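# Slide the folded letter fully into the envelope

## Task

Insert the letter, keeping its existing fold, completely into the envelope. At the end the letter and the envelope pocket must be smooth and the envelope must lie flat on the table. Creasing or squeezing the letter flat along any new line, even for a moment, means failure. Release both grippers and move them away at the end; the result only counts if it stays in place without the robot holding it.

## Robot and tools

Robot: two arms, left_arm and right_arm. Both are reported in one shared scene frame, in metres. The origin is on the table surface midway between the arms, +x points out over the table, +z points up, and left_arm sits on the +y side. The names left and right do not refer to sides of any camera image. Base poses: left_arm at (+0.011, +0.337, 0) with quat_wxyz (+0.999, 0, 0, -0.036); right_arm at (+0.016, -0.348, 0) with quat_wxyz (+0.999, 0, 0, +0.032).

Gripper frame: the fingers extend along the gripper's +z axis and separate along its y axis. end_effector_position is the spot between the finger pads, about 1 cm short of the fingertips. Joint ranges (rad), base to hand: waist -2.618 to 3.054, shoulder 0 to 3.142, elbow 0 to 3.142, wrist pitch -1.571 to 1.571, wrist yaw -1.571 to 1.571, wrist roll -2.094 to 2.094. Elbows stop just before full extension. Wrist cameras hang on the gripper body and take up some room near it.

ROW layout (used by every moving tool): a flat list of 16 numbers covering both arms, even if only one moves: left_arm x, y, z, qw, qx, qy, qz, opening, then right_arm x, y, z, qw, qx, qy, qz, opening. x, y, z are an absolute target position for that gripper's end_effector_position in the scene frame, in metres; the quaternion is an absolute target orientation in the scene frame, w first. Opening is a scale from -1 (closed) to +1 (fully open, 0.094 m). Optionally 12 more numbers, each 0 to 1, scale the stiffness of each joint: left_arm's six, then right_arm's six, in Joint positions order; they persist until replaced. To hold an arm still, resend its whole pose from the last result before it stopped, plus the wanted opening; reuse a fixed quaternion rather than the slightly drifted reported one.

execute_actions(actions): a list of up to 15 actions. Each action is a table of up to 15 rows, one row per control step of 1/30 s; if fewer than 15 rows are given, the last row is repeated for the remaining steps. Per step the commanded pose is clipped to within 70 mm and 16 degrees of the measured pose, so distant targets need several actions; after an action the arm only continues to its last clipped pose. An action is rejected for both arms if any target is more than 0.6 m from that gripper's current position along any of its own axes. If the first action fails this check, or any action is malformed, nothing in the call runs. An empty list simply returns the current state and images.

move(target, speed, blocking): target is one row as above (absolute poses for both arms). Each gripper follows a straight line toward its pose, rotating the short way; all arms finish together, taking 0.5 to 10 s, and are cut off at 10 s. speed is the path's top speed in m/s, 0.002 to 0.5 (default 0.25); rotation is capped at twice that value in rad/s. Paths ignore obstacles and the other arm; real motion lags, may wander and may exceed speed near full reach. Openings are sent at the start. blocking=false returns after 0.5 s while motion continues; until a result shows the move ended, further moves and execute_actions are refused, so call wait or stop first. The extra move: line gives the ending (done, off_target, moving, held, fault) and any limits: paced means the sent pose was clipped; held means a check blocked some steps, after which the arm may surge. Distances to each pose are also reported.

wait(seconds): 0 to 10; lets time pass while arms keep their last command, returning early if a running move ends. stop(): brakes a running move; the arm needs room to stop, fingers keep moving. zoom_image(camera, region): camera is one of cam_head_left, cam_head_right, cam_high, cam_left_wrist, cam_right_wrist (all 504x504); region is [x0, y0, x1, y1] pixels from the top-left, at most 504 by 504. read_manual(section) only gives licence texts ("licences"). finished_scene(scene) ends the current scene, given its number, and reports success; it cannot be reversed.

Results: a state line per arm (left_arm: ... | right_arm: ...) with gripper position and quaternion; reported positions may be off, more so at long reach. Hand target lines show the pose each arm is currently driven toward. A pose unreachable line means the clearance check altered or blocked that arm's command. grip_measured is the measured finger opening on the command scale; the last Joint positions number is opening in metres. Readings can be about 1 mm off per gripper. Joint friction can leave the hand up to about 31 mm from the command, and very small moves may not happen.

Gripping: command an opening below grip_measured to hold; about 0.03 below is firm, less is gentler. Pad force tops out near 50 to 62 N, and items under about 2 mm thick (like paper) get less. First contact can spike briefly. For the letter, avoid closing the fingers across it in a way that presses a new crease.

Cautions: faster contact and targets far beyond the contact point press harder. Avoid drops, slams, strong pushes and anything falling. Never let the arms collide or push on each other. Holding loads heats motors: MOTOR HOT appears from 75 °C; at 90 °C that arm halts 10 s; at 100 °C it loses power and falls. Such stops show as OVER-TEMPERATURE FAULT or FAULT lines. The robot holds its last command while you compose each reply.

Each tool is called by a JSON object that holds its "api" and its "payload".

## Session

{"api": "execute_actions", "payload": {"actions": []}}

Scene clock: 0.00 s.
left_arm: end_effector_position=(+0.3875, +0.3135, +0.3986) grip_measured=+1.000 end_effector_quat_wxyz=(+0.706, +0.029, +0.707, -0.018) | right_arm: end_effector_position=(+0.3959, -0.3174, +0.4005) grip_measured=+1.000 end_effector_quat_wxyz=(+0.704, -0.033, +0.709, +0.026)
Joint positions: left_arm=[0.011 1.037 1.03  0.005 0.005 0.016 0.094] | right_arm=[ 0.013  1.055  1.051 -0.002 -0.007 -0.009  0.094]
Joint velocities: left_arm=[-0.002 -0.017  0.002  0.007 -0.051  0.022  0.   ] | right_arm=[ 0.022  0.017 -0.027 -0.007 -0.051  0.022  0.   ]
Motor temperatures (°C, as the motors report them): left_arm=[17 22 23 22 19 19] | right_arm=[16 26 18 18 18 18]
Hand target (left_arm): +0.388, +0.313, +0.399; +0.706, +0.029, +0.707, -0.018
Hand target (right_arm): +0.396, -0.317, +0.400; +0.704, -0.033, +0.709, +0.026
Joint stiffness scale: left_arm=[1. 1. 1. 1. 1. 1.] | right_arm=[1. 1. 1. 1. 1. 1.]

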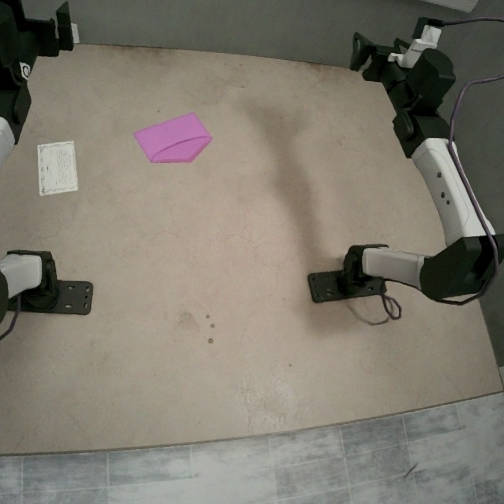

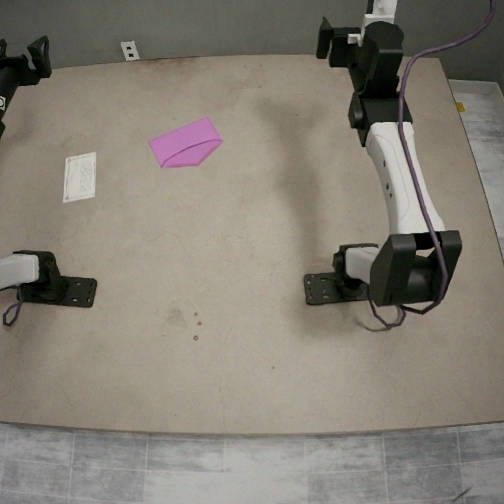

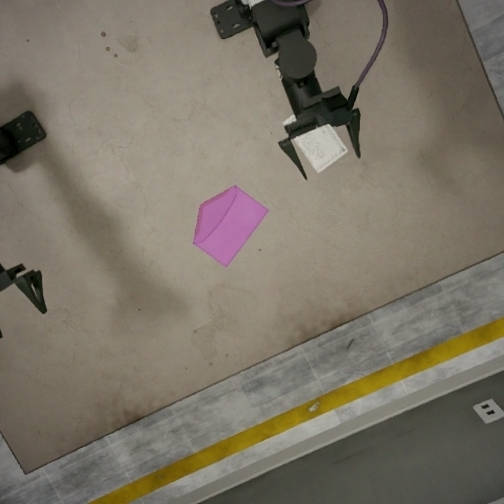

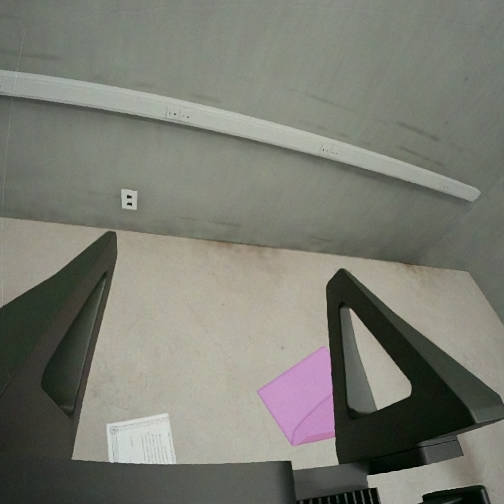

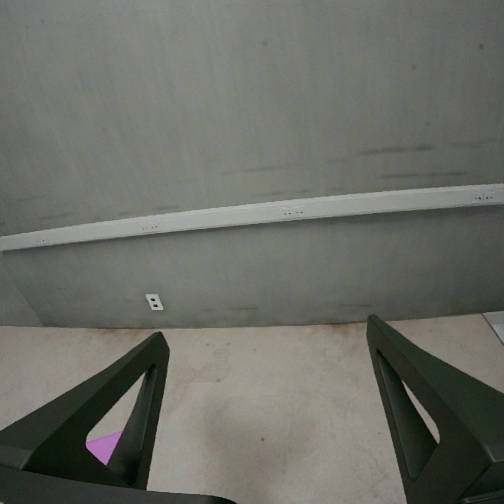

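{"api": "execute_actions", "payload": {"actions": []}}

Scene clock: 31.10 s.
left_arm: end_effector_position=(+0.3875, +0.3135, +0.3986) grip_measured=+1.000 end_effector_quat_wxyz=(+0.706, +0.029, +0.707, -0.018) | right_arm: end_effector_position=(+0.3959, -0.3174, +0.4005) grip_measured=+1.000 end_effector_quat_wxyz=(+0.704, -0.033, +0.709, +0.026)
Joint positions: left_arm=[0.011 1.037 1.03  0.005 0.005 0.016 0.094] | right_arm=[ 0.013  1.055  1.051 -0.002 -0.007 -0.009  0.094]
Joint velocities: left_arm=[ 0.002 -0.002  0.007 -0.022  0.066  0.007  0.   ] | right_arm=[-0.012 -0.002 -0.022  0.051  0.022  0.066  0.   ]
Motor temperatures (°C, as the motors report them): left_arm=[17 22 25 26 19 19] | right_arm=[16 26 24 25 18 18]
Hand target (left_arm): +0.388, +0.313, +0.399; +0.706, +0.029, +0.707, -0.018
Hand target (right_arm): +0.396, -0.317, +0.400; +0.704, -0.033, +0.709, +0.026
Joint stiffness scale: left_arm=[1. 1. 1. 1. 1. 1.] | right_arm=[1. 1. 1. 1. 1. 1.]

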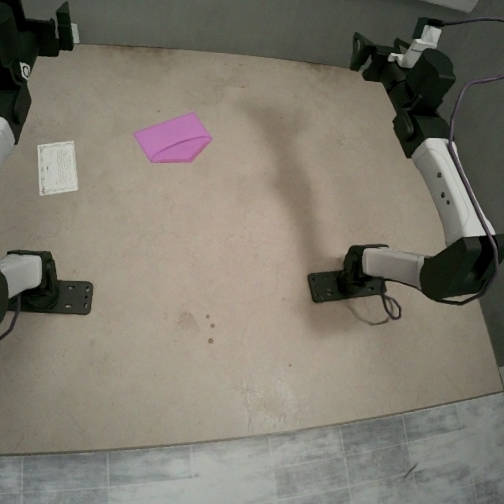

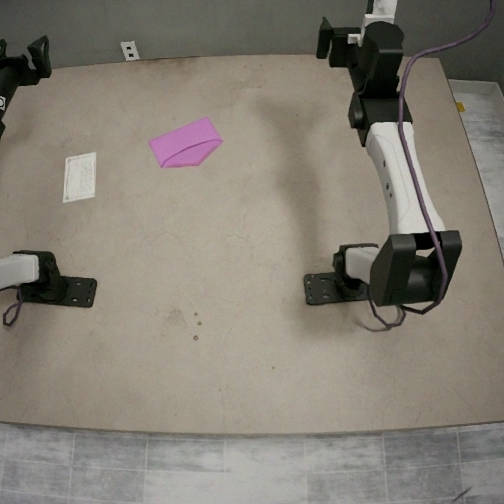

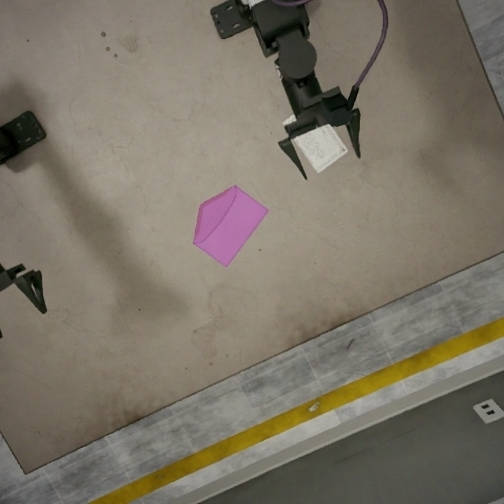

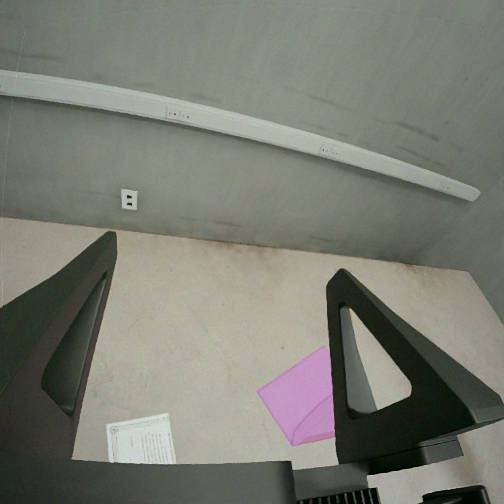

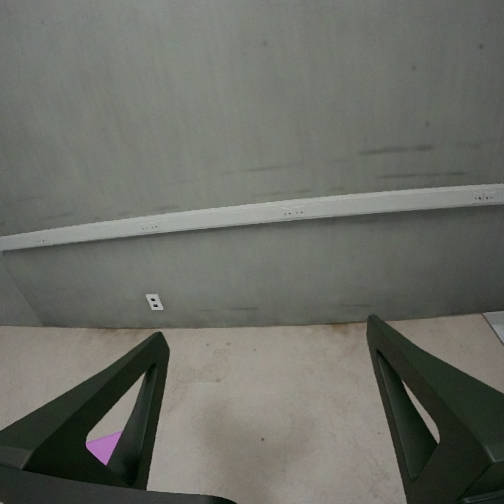

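{"api": "move", "payload": {"target": [0.40,0.07,0.06,0,-0.216,0.976,0,1,0.27,-0.33,0.12,0,0.545,0.838,0,1], "speed": 0.3}}

{"api": "execute_actions", "payload": {"actions": [[[0.41,0.065,0.03,0,-0.216,0.976,0,1,0.27,-0.33,0.12,0,0.545,0.838,0,1]],[[0.41,0.065,0.015,0,-0.216,0.976,0,1,0.27,-0.33,0.12,0,0.545,0.838,0,1]]]}}

Scene clock: 39.13 s.
left_arm: end_effector_position=(+0.4028, +0.0799, +0.0586) grip_measured=+1.000 end_effector_quat_wxyz=(-0.004, -0.213, +0.977, +0.001) | right_arm: end_effector_position=(+0.2779, -0.3297, +0.1313) grip_measured=+1.000 end_effector_quat_wxyz=(+0.017, +0.538, +0.843, +0.019)
Joint positions: left_arm=[-0.508  2.422  2.249 -1.404  0.005 -1.009  0.094] | right_arm=[-0.001  1.487  1.248 -1.282 -0.011  1.198  0.094]
Joint velocities: left_arm=[-0.032  0.002 -0.002 -0.037  0.022 -0.022  0.   ] | right_arm=[-0.002 -0.012 -0.002  0.007 -0.022  0.022  0.   ]
Motor temperatures (°C, as the motors report them): left_arm=[17 22 26 26 19 19] | right_arm=[16 26 24 25 18 18]
Hand target (left_arm): +0.402, +0.071, +0.064; -0.003, -0.211, +0.977, -0.009
Hand target (right_arm): +0.269, -0.332, +0.121; -0.005, +0.544, +0.839, +0.007
Off the commanded pose (left_arm): 0.010 m, 1 deg.
Off the commanded pose (right_arm): 0.014 m, 3 deg.
Joint stiffness scale: left_arm=[1. 1. 1. 1. 1. 1.] | right_arm=[1. 1. 1. 1. 1. 1.]
move: off_target (right_arm)

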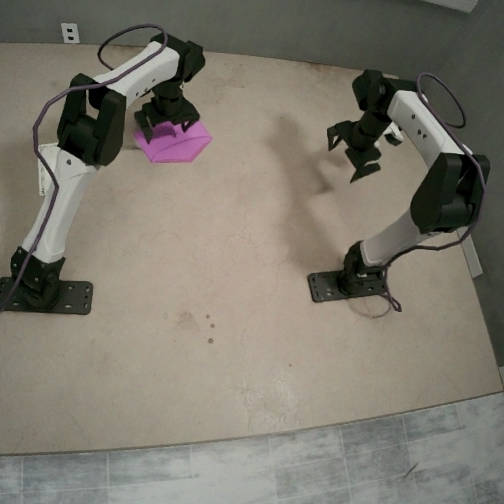

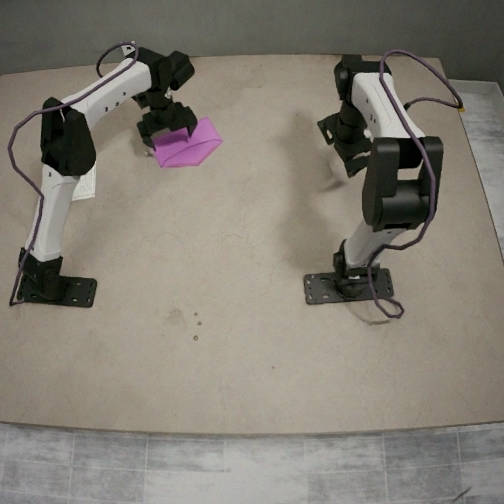

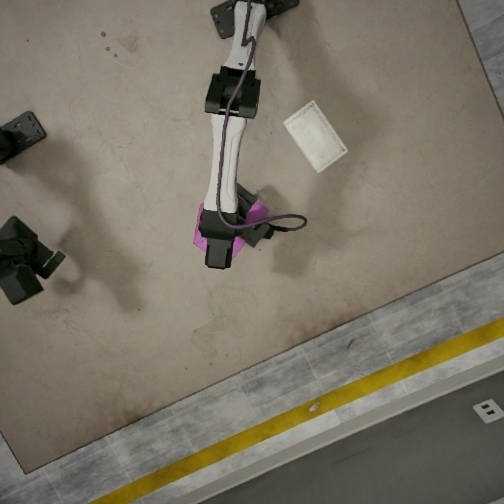

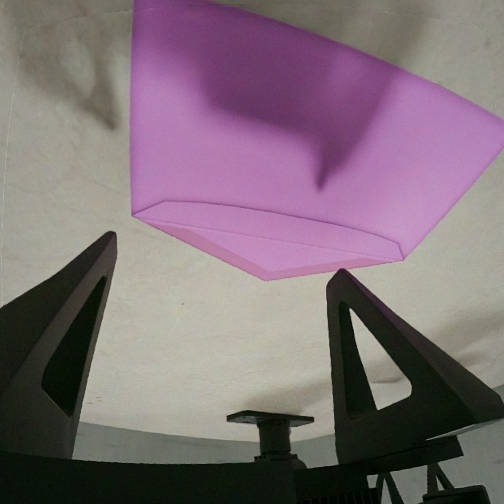

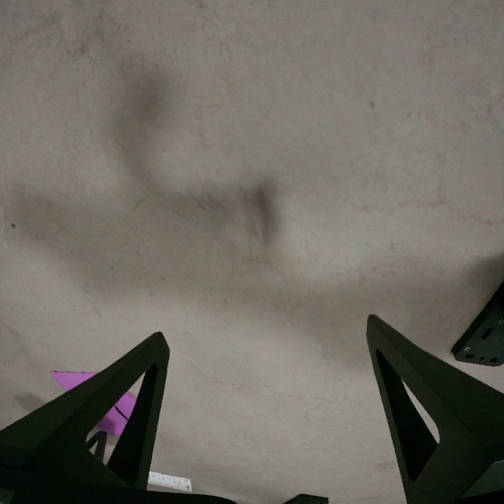

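Scene clock: 40.13 s.
left_arm: end_effector_position=(+0.4148, +0.0669, +0.0199) grip_measured=+1.000 end_effector_quat_wxyz=(+0.001, -0.218, +0.976, -0.005) | right_arm: end_effector_position=(+0.2780, -0.3301, +0.1313) grip_measured=+1.000 end_effector_quat_wxyz=(+0.018, +0.545, +0.838, +0.018)
Joint positions: left_arm=[-0.516  2.499  2.236 -1.299  0.005 -1.027  0.094] | right_arm=[-0.001  1.487  1.248 -1.282 -0.009  1.216  0.094]
Joint velocities: left_arm=[-0.002 -0.007  0.002 -0.007 -0.007  0.022  0.   ] | right_arm=[-0.002  0.007  0.002 -0.095  0.007  0.007  0.   ]
Motor temperatures (°C, as the motors report them): left_arm=[17 23 26 25 19 19] | right_arm=[16 26 24 25 18 18]
Hand target (left_arm): +0.410, +0.065, +0.015; -0.000, -0.216, +0.976, +0.000
Hand target (right_arm): +0.270, -0.330, +0.121; -0.000, +0.545, +0.838, +0.000
Off the commanded pose (left_arm): 0.007 m, 1 deg.
Off the commanded pose (right_arm): 0.014 m, 3 deg.
Joint stiffness scale: left_arm=[1. 1. 1. 1. 1. 1.] | right_arm=[1. 1. 1. 1. 1. 1.]

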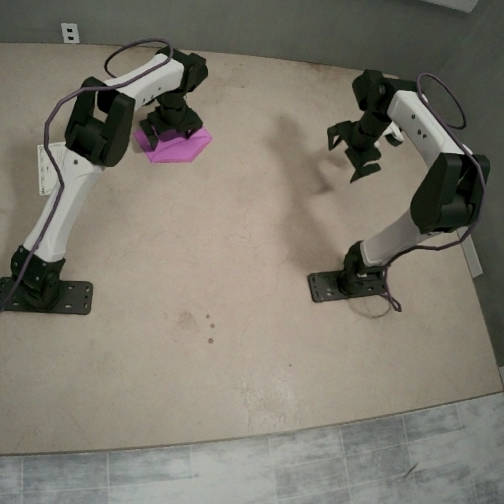

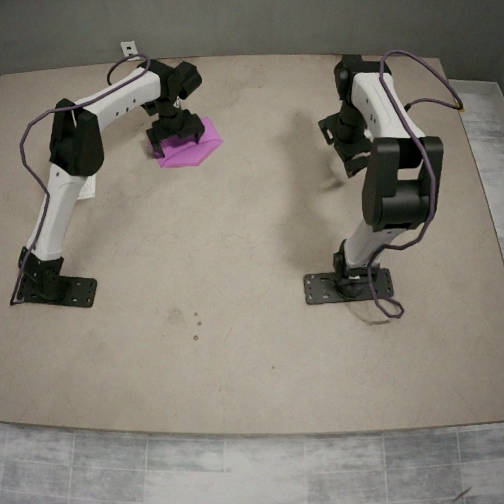

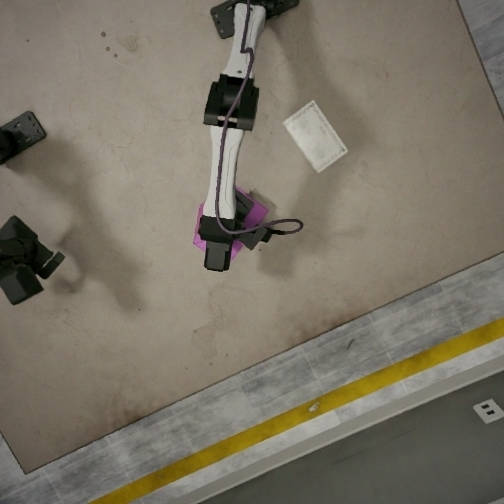

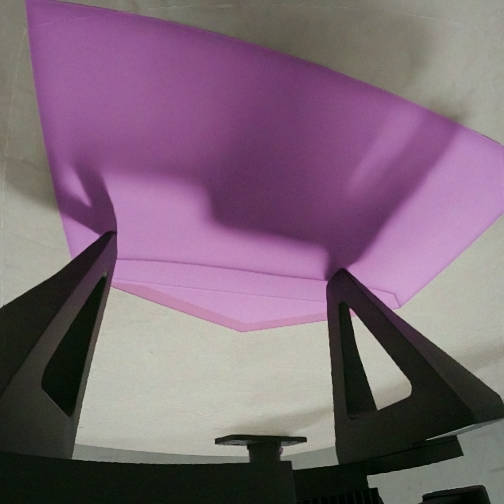

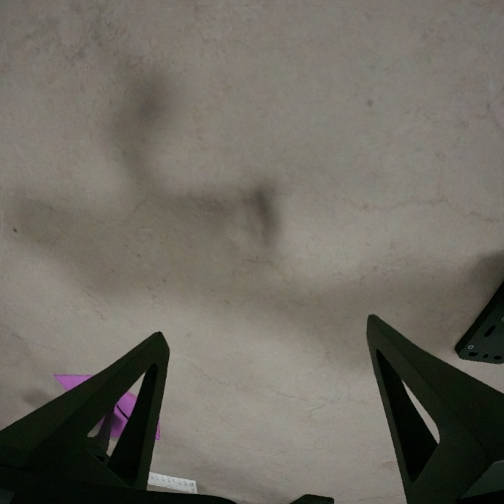

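{"api": "execute_actions", "payload": {"actions": [[[0.412,0.058,0.0,0,-0.2,0.98,0,1,0.27,-0.33,0.12,0,0.545,0.838,0,1]],[[0.41,0.058,-0.02,0,-0.2,0.98,0,1,0.27,-0.33,0.12,0,0.545,0.838,0,1]],[[0.395,0.055,-0.022,0,-0.13,0.991,0,1,0.27,-0.33,0.12,0,0.545,0.838,0,1]],[[0.38,0.05,-0.022,0,-0.044,0.999,0,1,0.27,-0.33,0.12,0,0.545,0.838,0,1]],[[0.365,0.045,-0.022,0,0.044,0.999,0,1,0.27,-0.33,0.12,0,0.545,0.838,0,1]],[[0.35,0.035,-0.022,0,0.13,0.991,0,1,0.27,-0.33,0.12,0,0.545,0.838,0,1]],[[0.335,0.025,-0.022,0,0.216,0.976,0,1,0.27,-0.33,0.12,0,0.545,0.838,0,1]]]}}

Scene clock: 53.07 s.
left_arm: end_effector_position=(+0.3646, +0.0194, +0.0120) grip_measured=+1.000 end_effector_quat_wxyz=(+0.055, +0.193, +0.980, -0.013) | right_arm: end_effector_position=(+0.2780, -0.3301, +0.1313) grip_measured=+1.000 end_effector_quat_wxyz=(+0.018, +0.545, +0.838, +0.018)
Joint positions: left_arm=[-0.673  2.327  1.89  -1.025 -0.035 -0.354  0.094] | right_arm=[-0.001  1.487  1.248 -1.282 -0.009  1.216  0.094]
Joint velocities: left_arm=[-0.022  0.007  0.002 -0.037 -0.022  0.051  0.   ] | right_arm=[-0.007 -0.017 -0.007  0.022  0.007 -0.037  0.   ]
Motor temperatures (°C, as the motors report them): left_arm=[17 28 25 23 19 19] | right_arm=[16 26 24 22 18 18]
Hand target (left_arm): +0.335, +0.026, -0.019; -0.000, +0.215, +0.977, -0.000
Hand target (right_arm): +0.270, -0.330, +0.121; -0.000, +0.545, +0.838, +0.000
Off the commanded pose (left_arm): 0.045 m, 7 deg.
Off the commanded pose (right_arm): 0.014 m, 3 deg.
Joint stiffness scale: left_arm=[1. 1. 1. 1. 1. 1.] | right_arm=[1. 1. 1. 1. 1. 1.]

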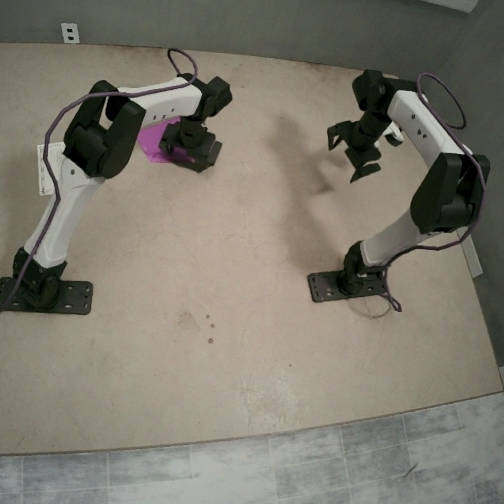

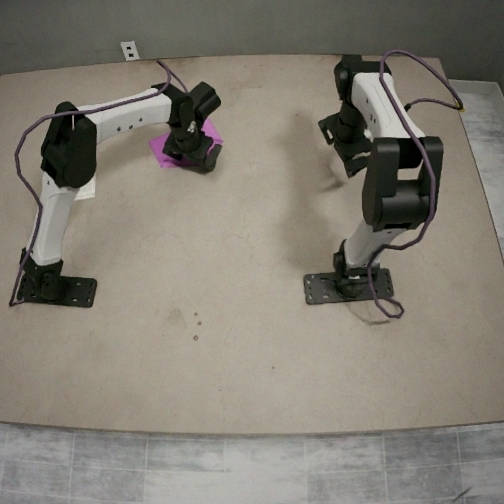

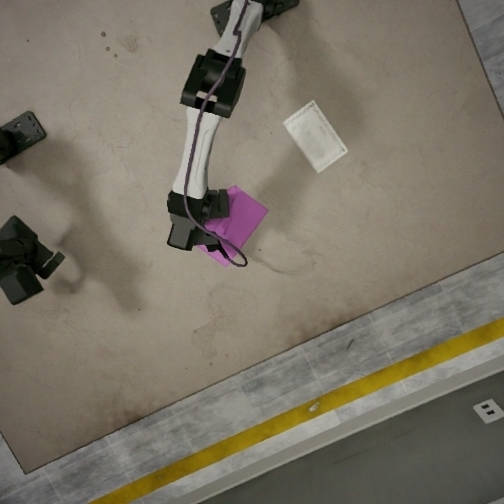

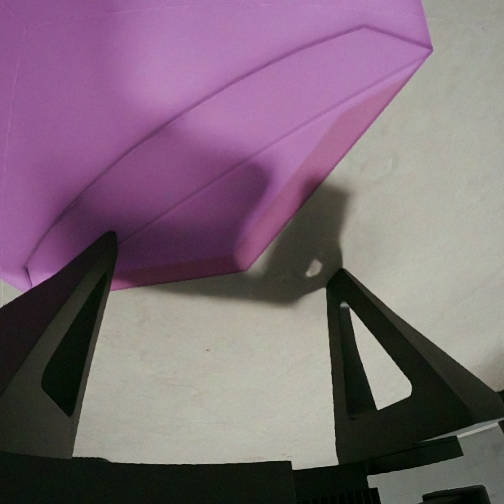

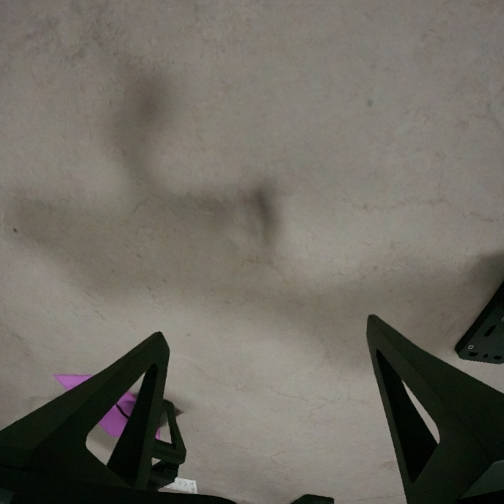

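{"api": "execute_actions", "payload": {"actions": [[[0.36,0.03,0.04,0,0.2,0.98,0,0.3,0.27,-0.33,0.12,0,0.545,0.838,0,1]],[[0.405,0.06,0.04,0,0.3,0.954,0,0.3,0.27,-0.33,0.12,0,0.545,0.838,0,1]],[[0.41,0.06,0.015,0,0.3,0.954,0,0.3,0.27,-0.33,0.12,0,0.545,0.838,0,1]],[[0.405,0.063,-0.005,-0.02,0.3,0.954,0,0.3,0.27,-0.33,0.12,0,0.545,0.838,0,1]],[[0.395,0.07,-0.03,-0.04,0.3,0.954,0,0.3,0.27,-0.33,0.12,0,0.545,0.838,0,1]]]}}

{"api": "execute_actions", "payload": {"actions": [[[0.388,0.075,-0.035,-0.05,0.3,0.954,0,0.3,0.27,-0.33,0.12,0,0.545,0.838,0,1]],[[0.38,0.08,-0.035,-0.06,0.3,0.954,0,0.3,0.27,-0.33,0.12,0,0.545,0.838,0,1]],[[0.372,0.085,-0.035,-0.06,0.3,0.954,0,0.3,0.27,-0.33,0.12,0,0.545,0.838,0,1]],[[0.364,0.09,-0.035,-0.06,0.3,0.954,0,0.3,0.27,-0.33,0.12,0,0.545,0.838,0,1]],[[0.356,0.095,-0.035,-0.06,0.3,0.954,0,0.3,0.27,-0.33,0.12,0,0.545,0.838,0,1]]]}}

Scene clock: 65.40 s.
left_arm: end_effector_position=(+0.4112, +0.0610, +0.0116) grip_measured=+0.302 end_effector_quat_wxyz=(+0.010, +0.297, +0.955, -0.004) | right_arm: end_effector_position=(+0.2780, -0.3301, +0.1313) grip_measured=+1.000 end_effector_quat_wxyz=(+0.018, +0.545, +0.838, +0.018)
Joint positions: left_arm=[-0.532  2.484  2.175 -1.239  0.002 -0.     0.061] | right_arm=[-0.001  1.487  1.248 -1.282 -0.009  1.216  0.094]
Joint velocities: left_arm=[ 0.017 -0.002 -0.017 -0.037  0.007 -0.066 -0.   ] | right_arm=[-0.032  0.007 -0.002 -0.007 -0.037 -0.037  0.   ]
Motor temperatures (°C, as the motors report them): left_arm=[17 30 25 23 19 19] | right_arm=[16 27 23 21 18 18]
Hand target (left_arm): +0.393, +0.071, -0.027; -0.041, +0.299, +0.953, -0.001
Hand target (right_arm): +0.270, -0.330, +0.121; -0.000, +0.545, +0.838, +0.000
Off the commanded pose (left_arm): 0.046 m, 6 deg.
Off the commanded pose (right_arm): 0.014 m, 3 deg.
Joint stiffness scale: left_arm=[1. 1. 1. 1. 1. 1.] | right_arm=[1. 1. 1. 1. 1. 1.]

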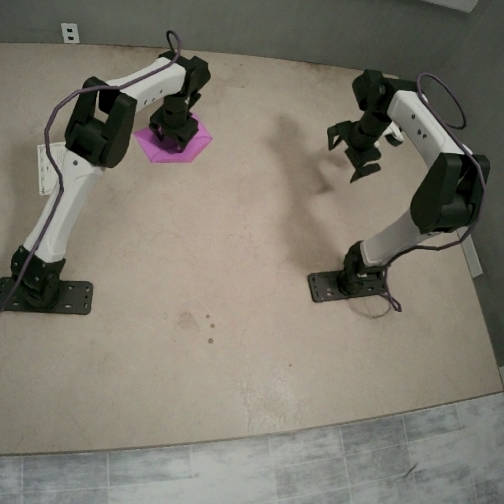

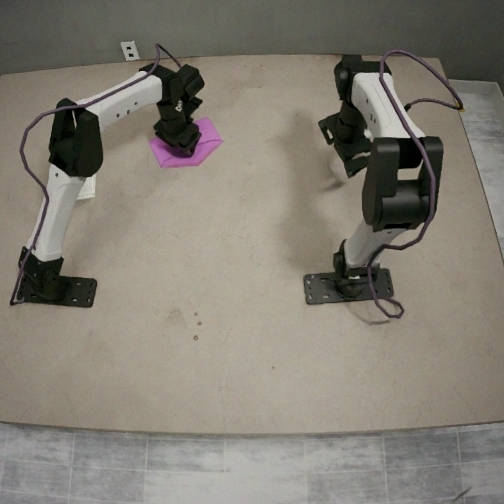

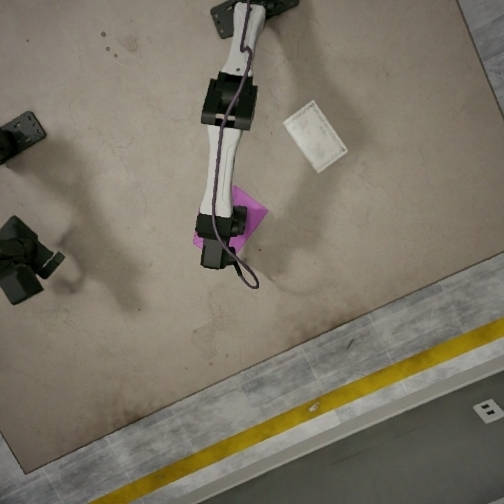

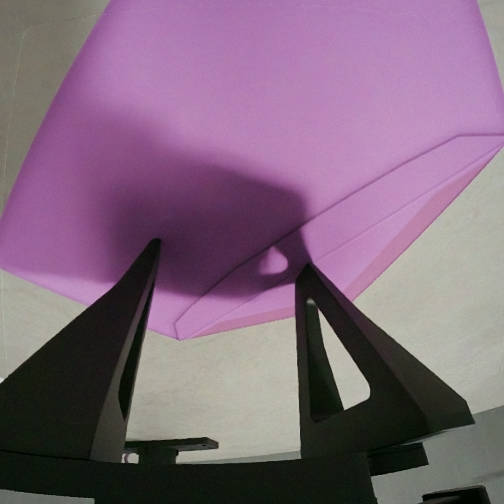

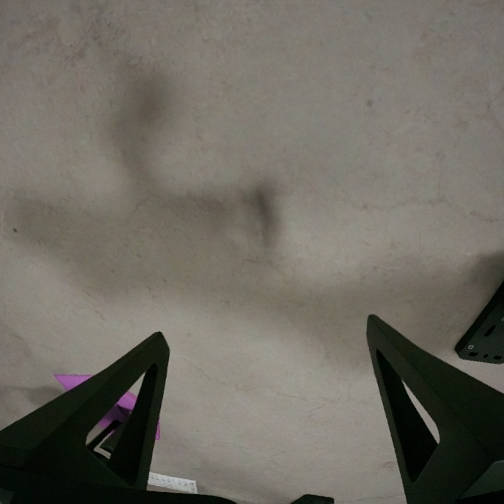

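Scene clock: 67.90 s.
left_arm: end_effector_position=(+0.3986, +0.0690, +0.0111) grip_measured=+0.302 end_effector_quat_wxyz=(+0.042, +0.302, +0.952, -0.016) | right_arm: end_effector_position=(+0.2780, -0.3301, +0.1313) grip_measured=+1.000 end_effector_quat_wxyz=(+0.018, +0.545, +0.838, +0.018)
Joint positions: left_arm=[-0.532  2.33   1.894 -1.045  0.005  0.01   0.061] | right_arm=[-0.001  1.487  1.248 -1.282 -0.009  1.216  0.094]
Joint velocities: left_arm=[ 0.012 -0.007  0.007 -0.066  0.051 -0.007 -0.   ] | right_arm=[-0.002 -0.022 -0.002  0.066 -0.022 -0.037  0.   ]
Motor temperatures (°C, as the motors report them): left_arm=[17 30 25 22 19 19] | right_arm=[16 27 23 20 18 18]
Hand target (left_arm): +0.357, +0.094, -0.029; -0.060, +0.298, +0.953, -0.002
Hand target (right_arm): +0.270, -0.330, +0.121; -0.000, +0.545, +0.838, +0.000
Off the commanded pose (left_arm): 0.068 m, 12 deg.
Off the commanded pose (right_arm): 0.014 m, 3 deg.
Joint stiffness scale: left_arm=[1. 1. 1. 1. 1. 1.] | right_arm=[1. 1. 1. 1. 1. 1.]

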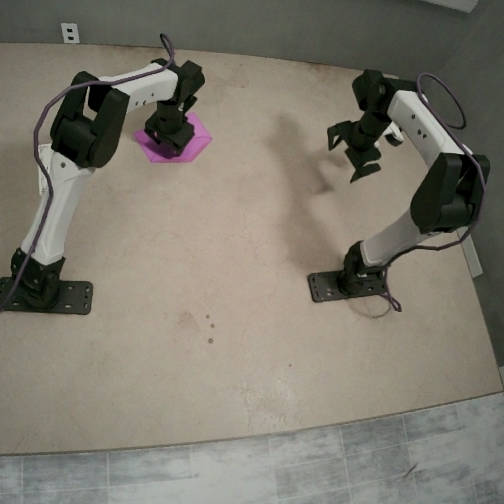

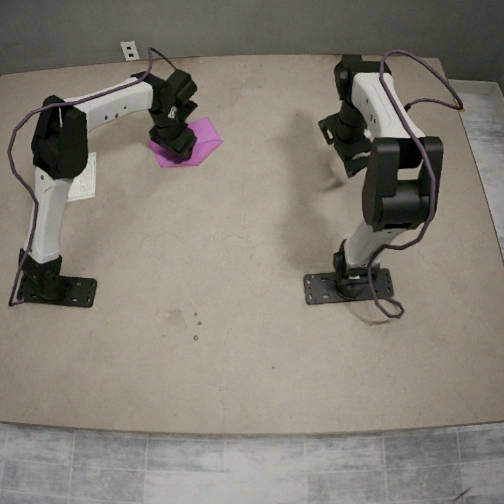

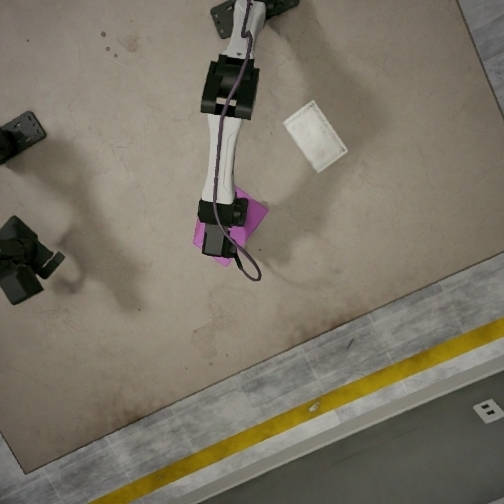

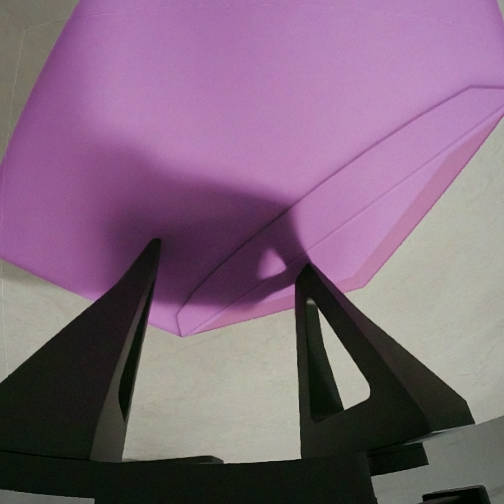

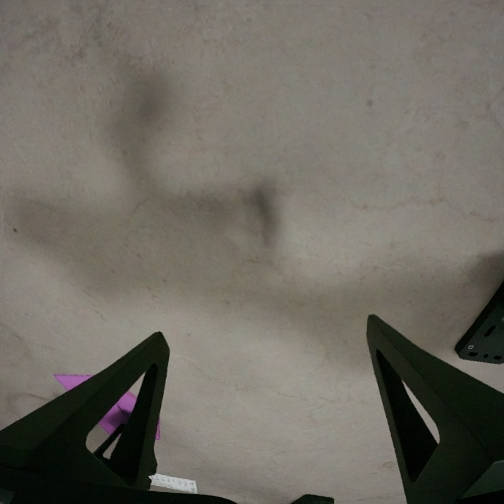

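{"api": "execute_actions", "payload": {"actions": [[[0.39,0.09,0.04,0,0.3,0.954,0,-1,0.27,-0.33,0.12,0,0.545,0.838,0,1]],[[0.40,0.15,0.04,0,0.3,0.954,0,-1,0.27,-0.33,0.12,0,0.545,0.838,0,1]],[[0.40,0.18,0.03,0,0.3,0.954,0,-1,0.27,-0.33,0.12,0,0.545,0.838,0,1]],[[0.40,0.18,0.01,0,0.3,0.954,0,-1,0.27,-0.33,0.12,0,0.545,0.838,0,1]],[[0.40,0.18,-0.005,0,0.3,0.954,0,-1,0.27,-0.33,0.12,0,0.545,0.838,0,1]],[[0.405,0.165,-0.008,0,0.3,0.954,0,-1,0.27,-0.33,0.12,0,0.545,0.838,0,1]],[[0.41,0.15,-0.008,0,0.3,0.954,0,-1,0.27,-0.33,0.12,0,0.545,0.838,0,1]],[[0.41,0.135,-0.008,0,0.3,0.954,0,-1,0.27,-0.33,0.12,0,0.545,0.838,0,1]],[[0.41,0.12,-0.008,0,0.3,0.954,0,-1,0.27,-0.33,0.12,0,0.545,0.838,0,1]],[[0.41,0.105,-0.008,0,0.3,0.954,0,-1,0.27,-0.33,0.12,0,0.545,0.838,0,1]]]}}

Scene clock: 83.73 s.
left_arm: end_effector_position=(+0.4157, +0.1173, +0.0123) grip_measured=-0.991 end_effector_quat_wxyz=(+0.017, +0.296, +0.955, +0.011) | right_arm: end_effector_position=(+0.2780, -0.3301, +0.1313) grip_measured=+1.000 end_effector_quat_wxyz=(+0.018, +0.545, +0.838, +0.018)
Joint positions: left_arm=[-0.437  2.347  1.932 -1.127 -0.029  0.092  0.   ] | right_arm=[-0.001  1.487  1.248 -1.282 -0.009  1.216  0.094]
Joint velocities: left_arm=[-0.022 -0.012  0.002 -0.037 -0.051 -0.037  0.   ] | right_arm=[-0.002 -0.007  0.007  0.022  0.022 -0.007  0.   ]
Motor temperatures (°C, as the motors report them): left_arm=[17 30 24 22 19 19] | right_arm=[16 27 23 20 18 18]
Hand target (left_arm): +0.410, +0.106, -0.007; +0.000, +0.300, +0.954, +0.000
Hand target (right_arm): +0.270, -0.330, +0.121; -0.000, +0.545, +0.838, +0.000
Off the commanded pose (left_arm): 0.024 m, 2 deg.
Off the commanded pose (right_arm): 0.014 m, 3 deg.
Joint stiffness scale: left_arm=[1. 1. 1. 1. 1. 1.] | right_arm=[1. 1. 1. 1. 1. 1.]

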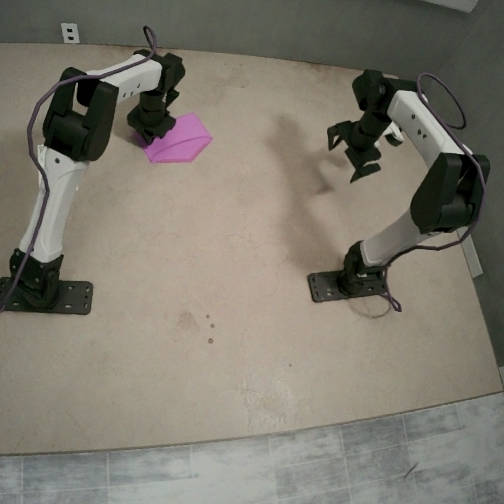

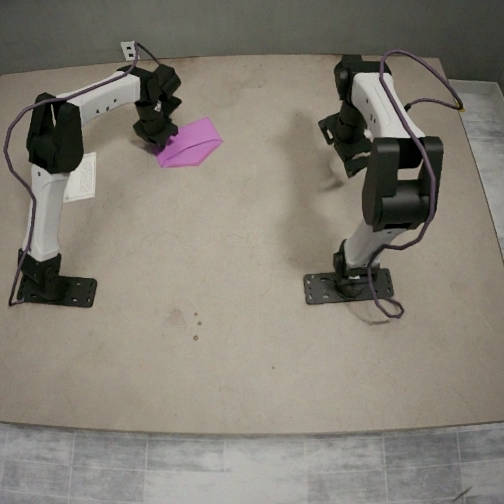

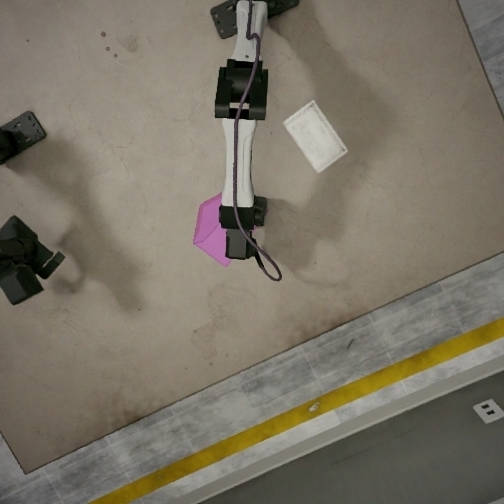

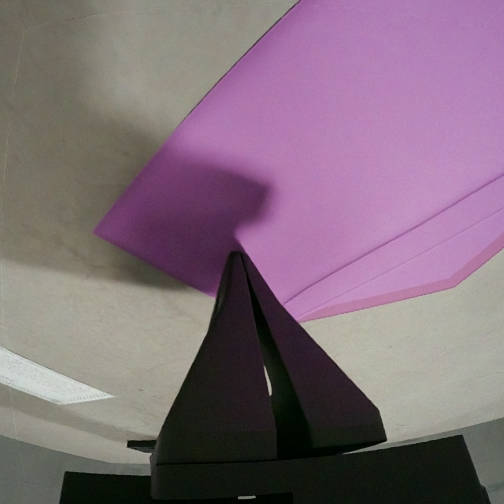

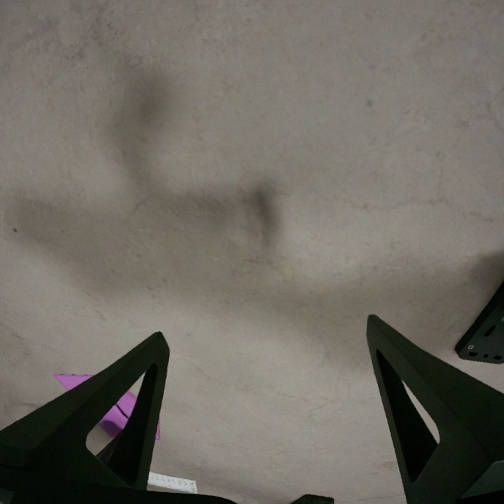

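{"api": "execute_actions", "payload": {"actions": [[[0.415,0.115,0.05,0,0.15,0.988,0,1,0.27,-0.33,0.12,0,0.545,0.838,0,1]],[[0.415,0.115,0.05,0,-0.05,0.998,-0.04,1,0.27,-0.33,0.12,0,0.545,0.838,0,1]],[[0.42,0.11,0.035,0.019,-0.215,0.972,-0.085,1,0.27,-0.33,0.12,0,0.545,0.838,0,1]],[[0.42,0.11,0.015,0.019,-0.215,0.972,-0.085,1,0.27,-0.33,0.12,0,0.545,0.838,0,1]],[[0.42,0.11,-0.005,0.0,-0.215,0.972,-0.085,1,0.27,-0.33,0.12,0,0.545,0.838,0,1]]]}}

{"api": "execute_actions", "payload": {"actions": [[[0.42,0.11,-0.015,0.0,-0.215,0.972,-0.085,0.85,0.27,-0.33,0.12,0,0.545,0.838,0,1]],[[0.42,0.11,-0.015,0.0,-0.215,0.972,-0.085,0.7,0.27,-0.33,0.12,0,0.545,0.838,0,1]],[[0.42,0.11,-0.017,0.0,-0.215,0.972,-0.085,0.55,0.27,-0.33,0.12,0,0.545,0.838,0,1]],[[0.42,0.11,-0.019,0.0,-0.215,0.972,-0.085,0.4,0.27,-0.33,0.12,0,0.545,0.838,0,1]],[[0.42,0.11,-0.02,0.0,-0.215,0.972,-0.085,0.25,0.27,-0.33,0.12,0,0.545,0.838,0,1]],[[0.42,0.11,-0.02,0.0,-0.215,0.972,-0.085,0.1,0.27,-0.33,0.12,0,0.545,0.838,0,1]]]}}

Scene clock: 101.63 s.
left_arm: end_effector_position=(+0.4203, +0.1086, +0.0200) grip_measured=+1.000 end_effector_quat_wxyz=(+0.017, -0.211, +0.974, -0.084) | right_arm: end_effector_position=(+0.2780, -0.3301, +0.1313) grip_measured=+1.000 end_effector_quat_wxyz=(+0.018, +0.545, +0.838, +0.018)
Joint positions: left_arm=[-0.398  2.267  1.814 -0.985  0.108 -0.904  0.094] | right_arm=[-0.001  1.487  1.248 -1.282 -0.009  1.216  0.094]
Joint velocities: left_arm=[-0.027 -0.017  0.002 -0.037  0.022 -0.11   0.   ] | right_arm=[-0.012 -0.012 -0.007 -0.007 -0.022  0.022  0.   ]
Motor temperatures (°C, as the motors report them): left_arm=[17 31 25 21 19 19] | right_arm=[16 27 23 19 18 18]
Hand target (left_arm): +0.419, +0.111, -0.004; -0.000, -0.215, +0.973, -0.085
Hand target (right_arm): +0.270, -0.330, +0.121; -0.000, +0.545, +0.838, +0.000
Off the commanded pose (left_arm): 0.025 m, 2 deg.
Off the commanded pose (right_arm): 0.014 m, 3 deg.
Joint stiffness scale: left_arm=[1. 1. 1. 1. 1. 1.] | right_arm=[1. 1. 1. 1. 1. 1.]

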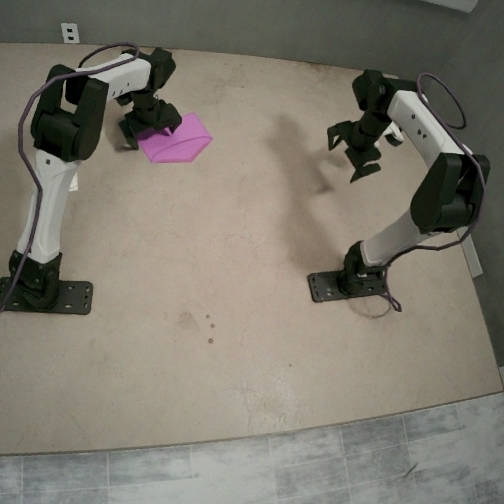

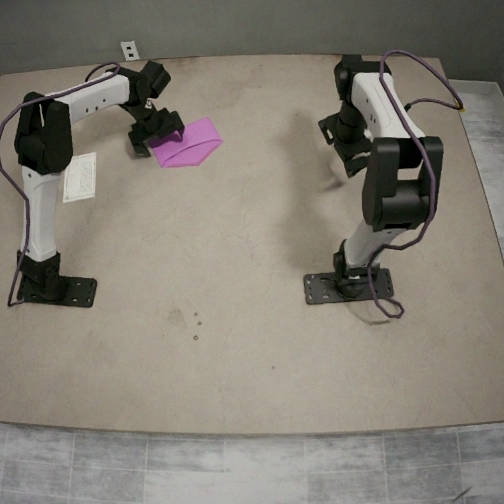

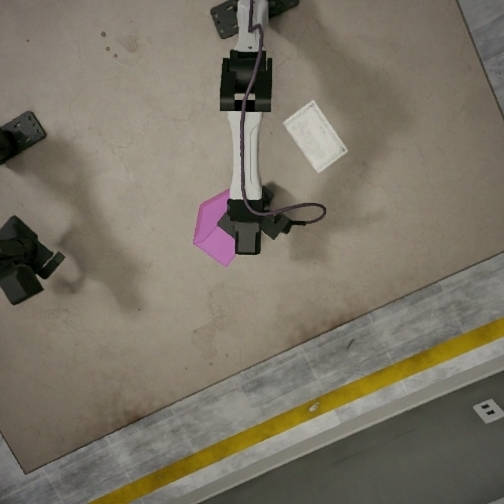

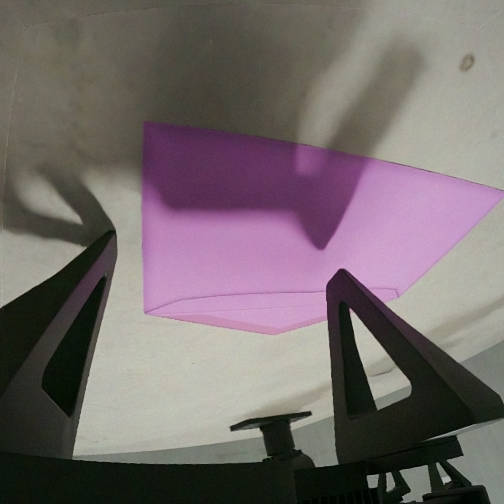

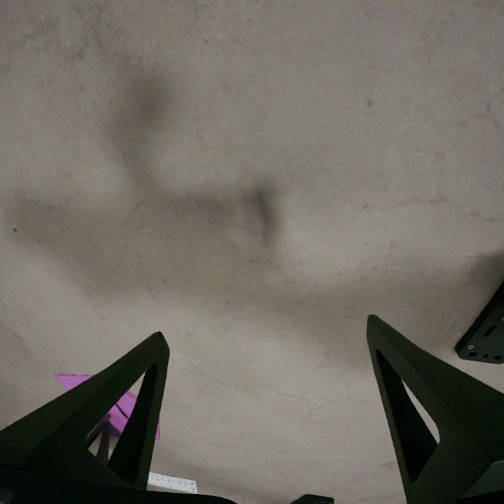

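Scene clock: 104.63 s.
left_arm: end_effector_position=(+0.4270, +0.1069, +0.0173) grip_measured=+0.103 end_effector_quat_wxyz=(+0.027, -0.212, +0.972, -0.095) | right_arm: end_effector_position=(+0.2780, -0.3301, +0.1313) grip_measured=+1.000 end_effector_quat_wxyz=(+0.018, +0.545, +0.838, +0.018)
Joint positions: left_arm=[-0.393  2.269  1.801 -0.941  0.113 -0.904  0.052] | right_arm=[-0.001  1.487  1.248 -1.282 -0.009  1.216  0.094]
Joint velocities: left_arm=[ 0.002 -0.007  0.012  0.007 -0.007  0.007  0.001] | right_arm=[-0.002 -0.007 -0.012 -0.037 -0.066  0.007  0.   ]
Motor temperatures (°C, as the motors report them): left_arm=[17 31 25 21 19 19] | right_arm=[16 27 23 19 18 18]
Hand target (left_arm): +0.418, +0.111, -0.018; -0.001, -0.216, +0.973, -0.085
Hand target (right_arm): +0.270, -0.330, +0.121; -0.000, +0.545, +0.838, +0.000
Off the commanded pose (left_arm): 0.038 m, 3 deg.
Off the commanded pose (right_arm): 0.014 m, 3 deg.
Joint stiffness scale: left_arm=[1. 1. 1. 1. 1. 1.] | right_arm=[1. 1. 1. 1. 1. 1.]

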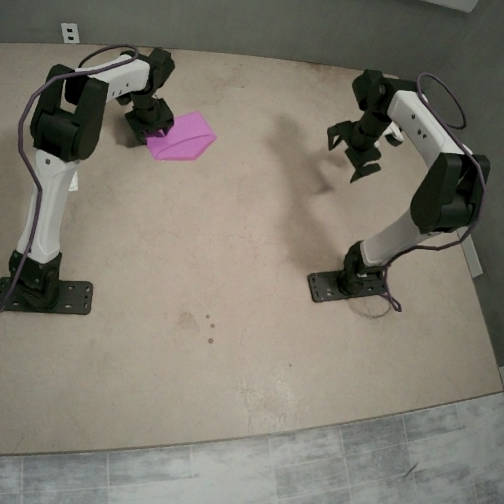

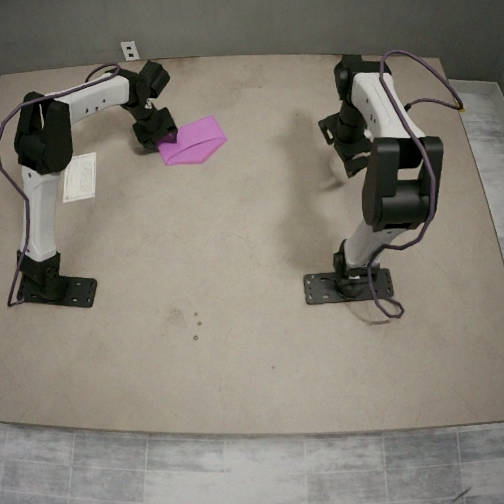

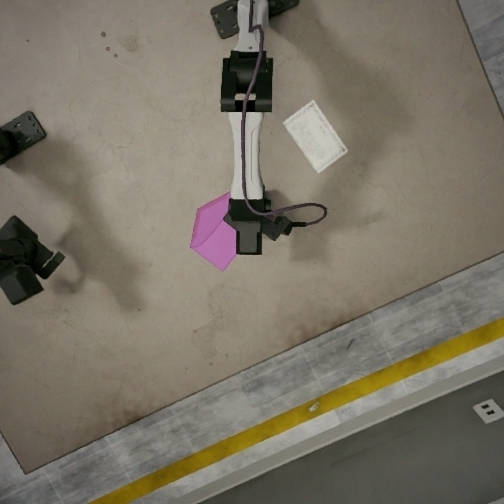

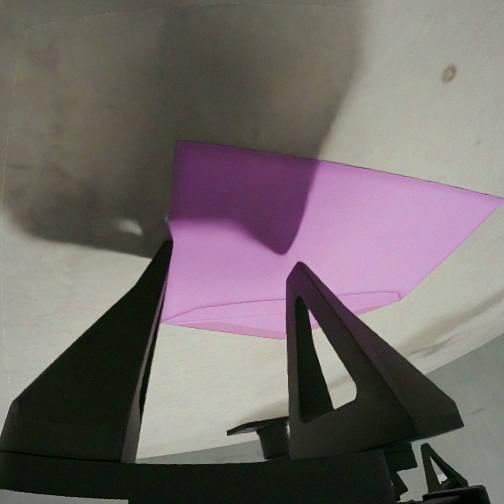

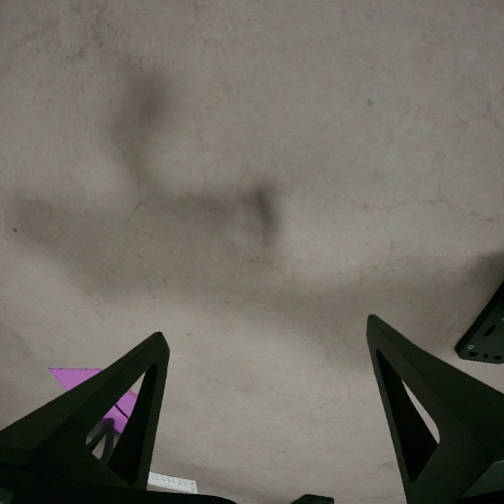

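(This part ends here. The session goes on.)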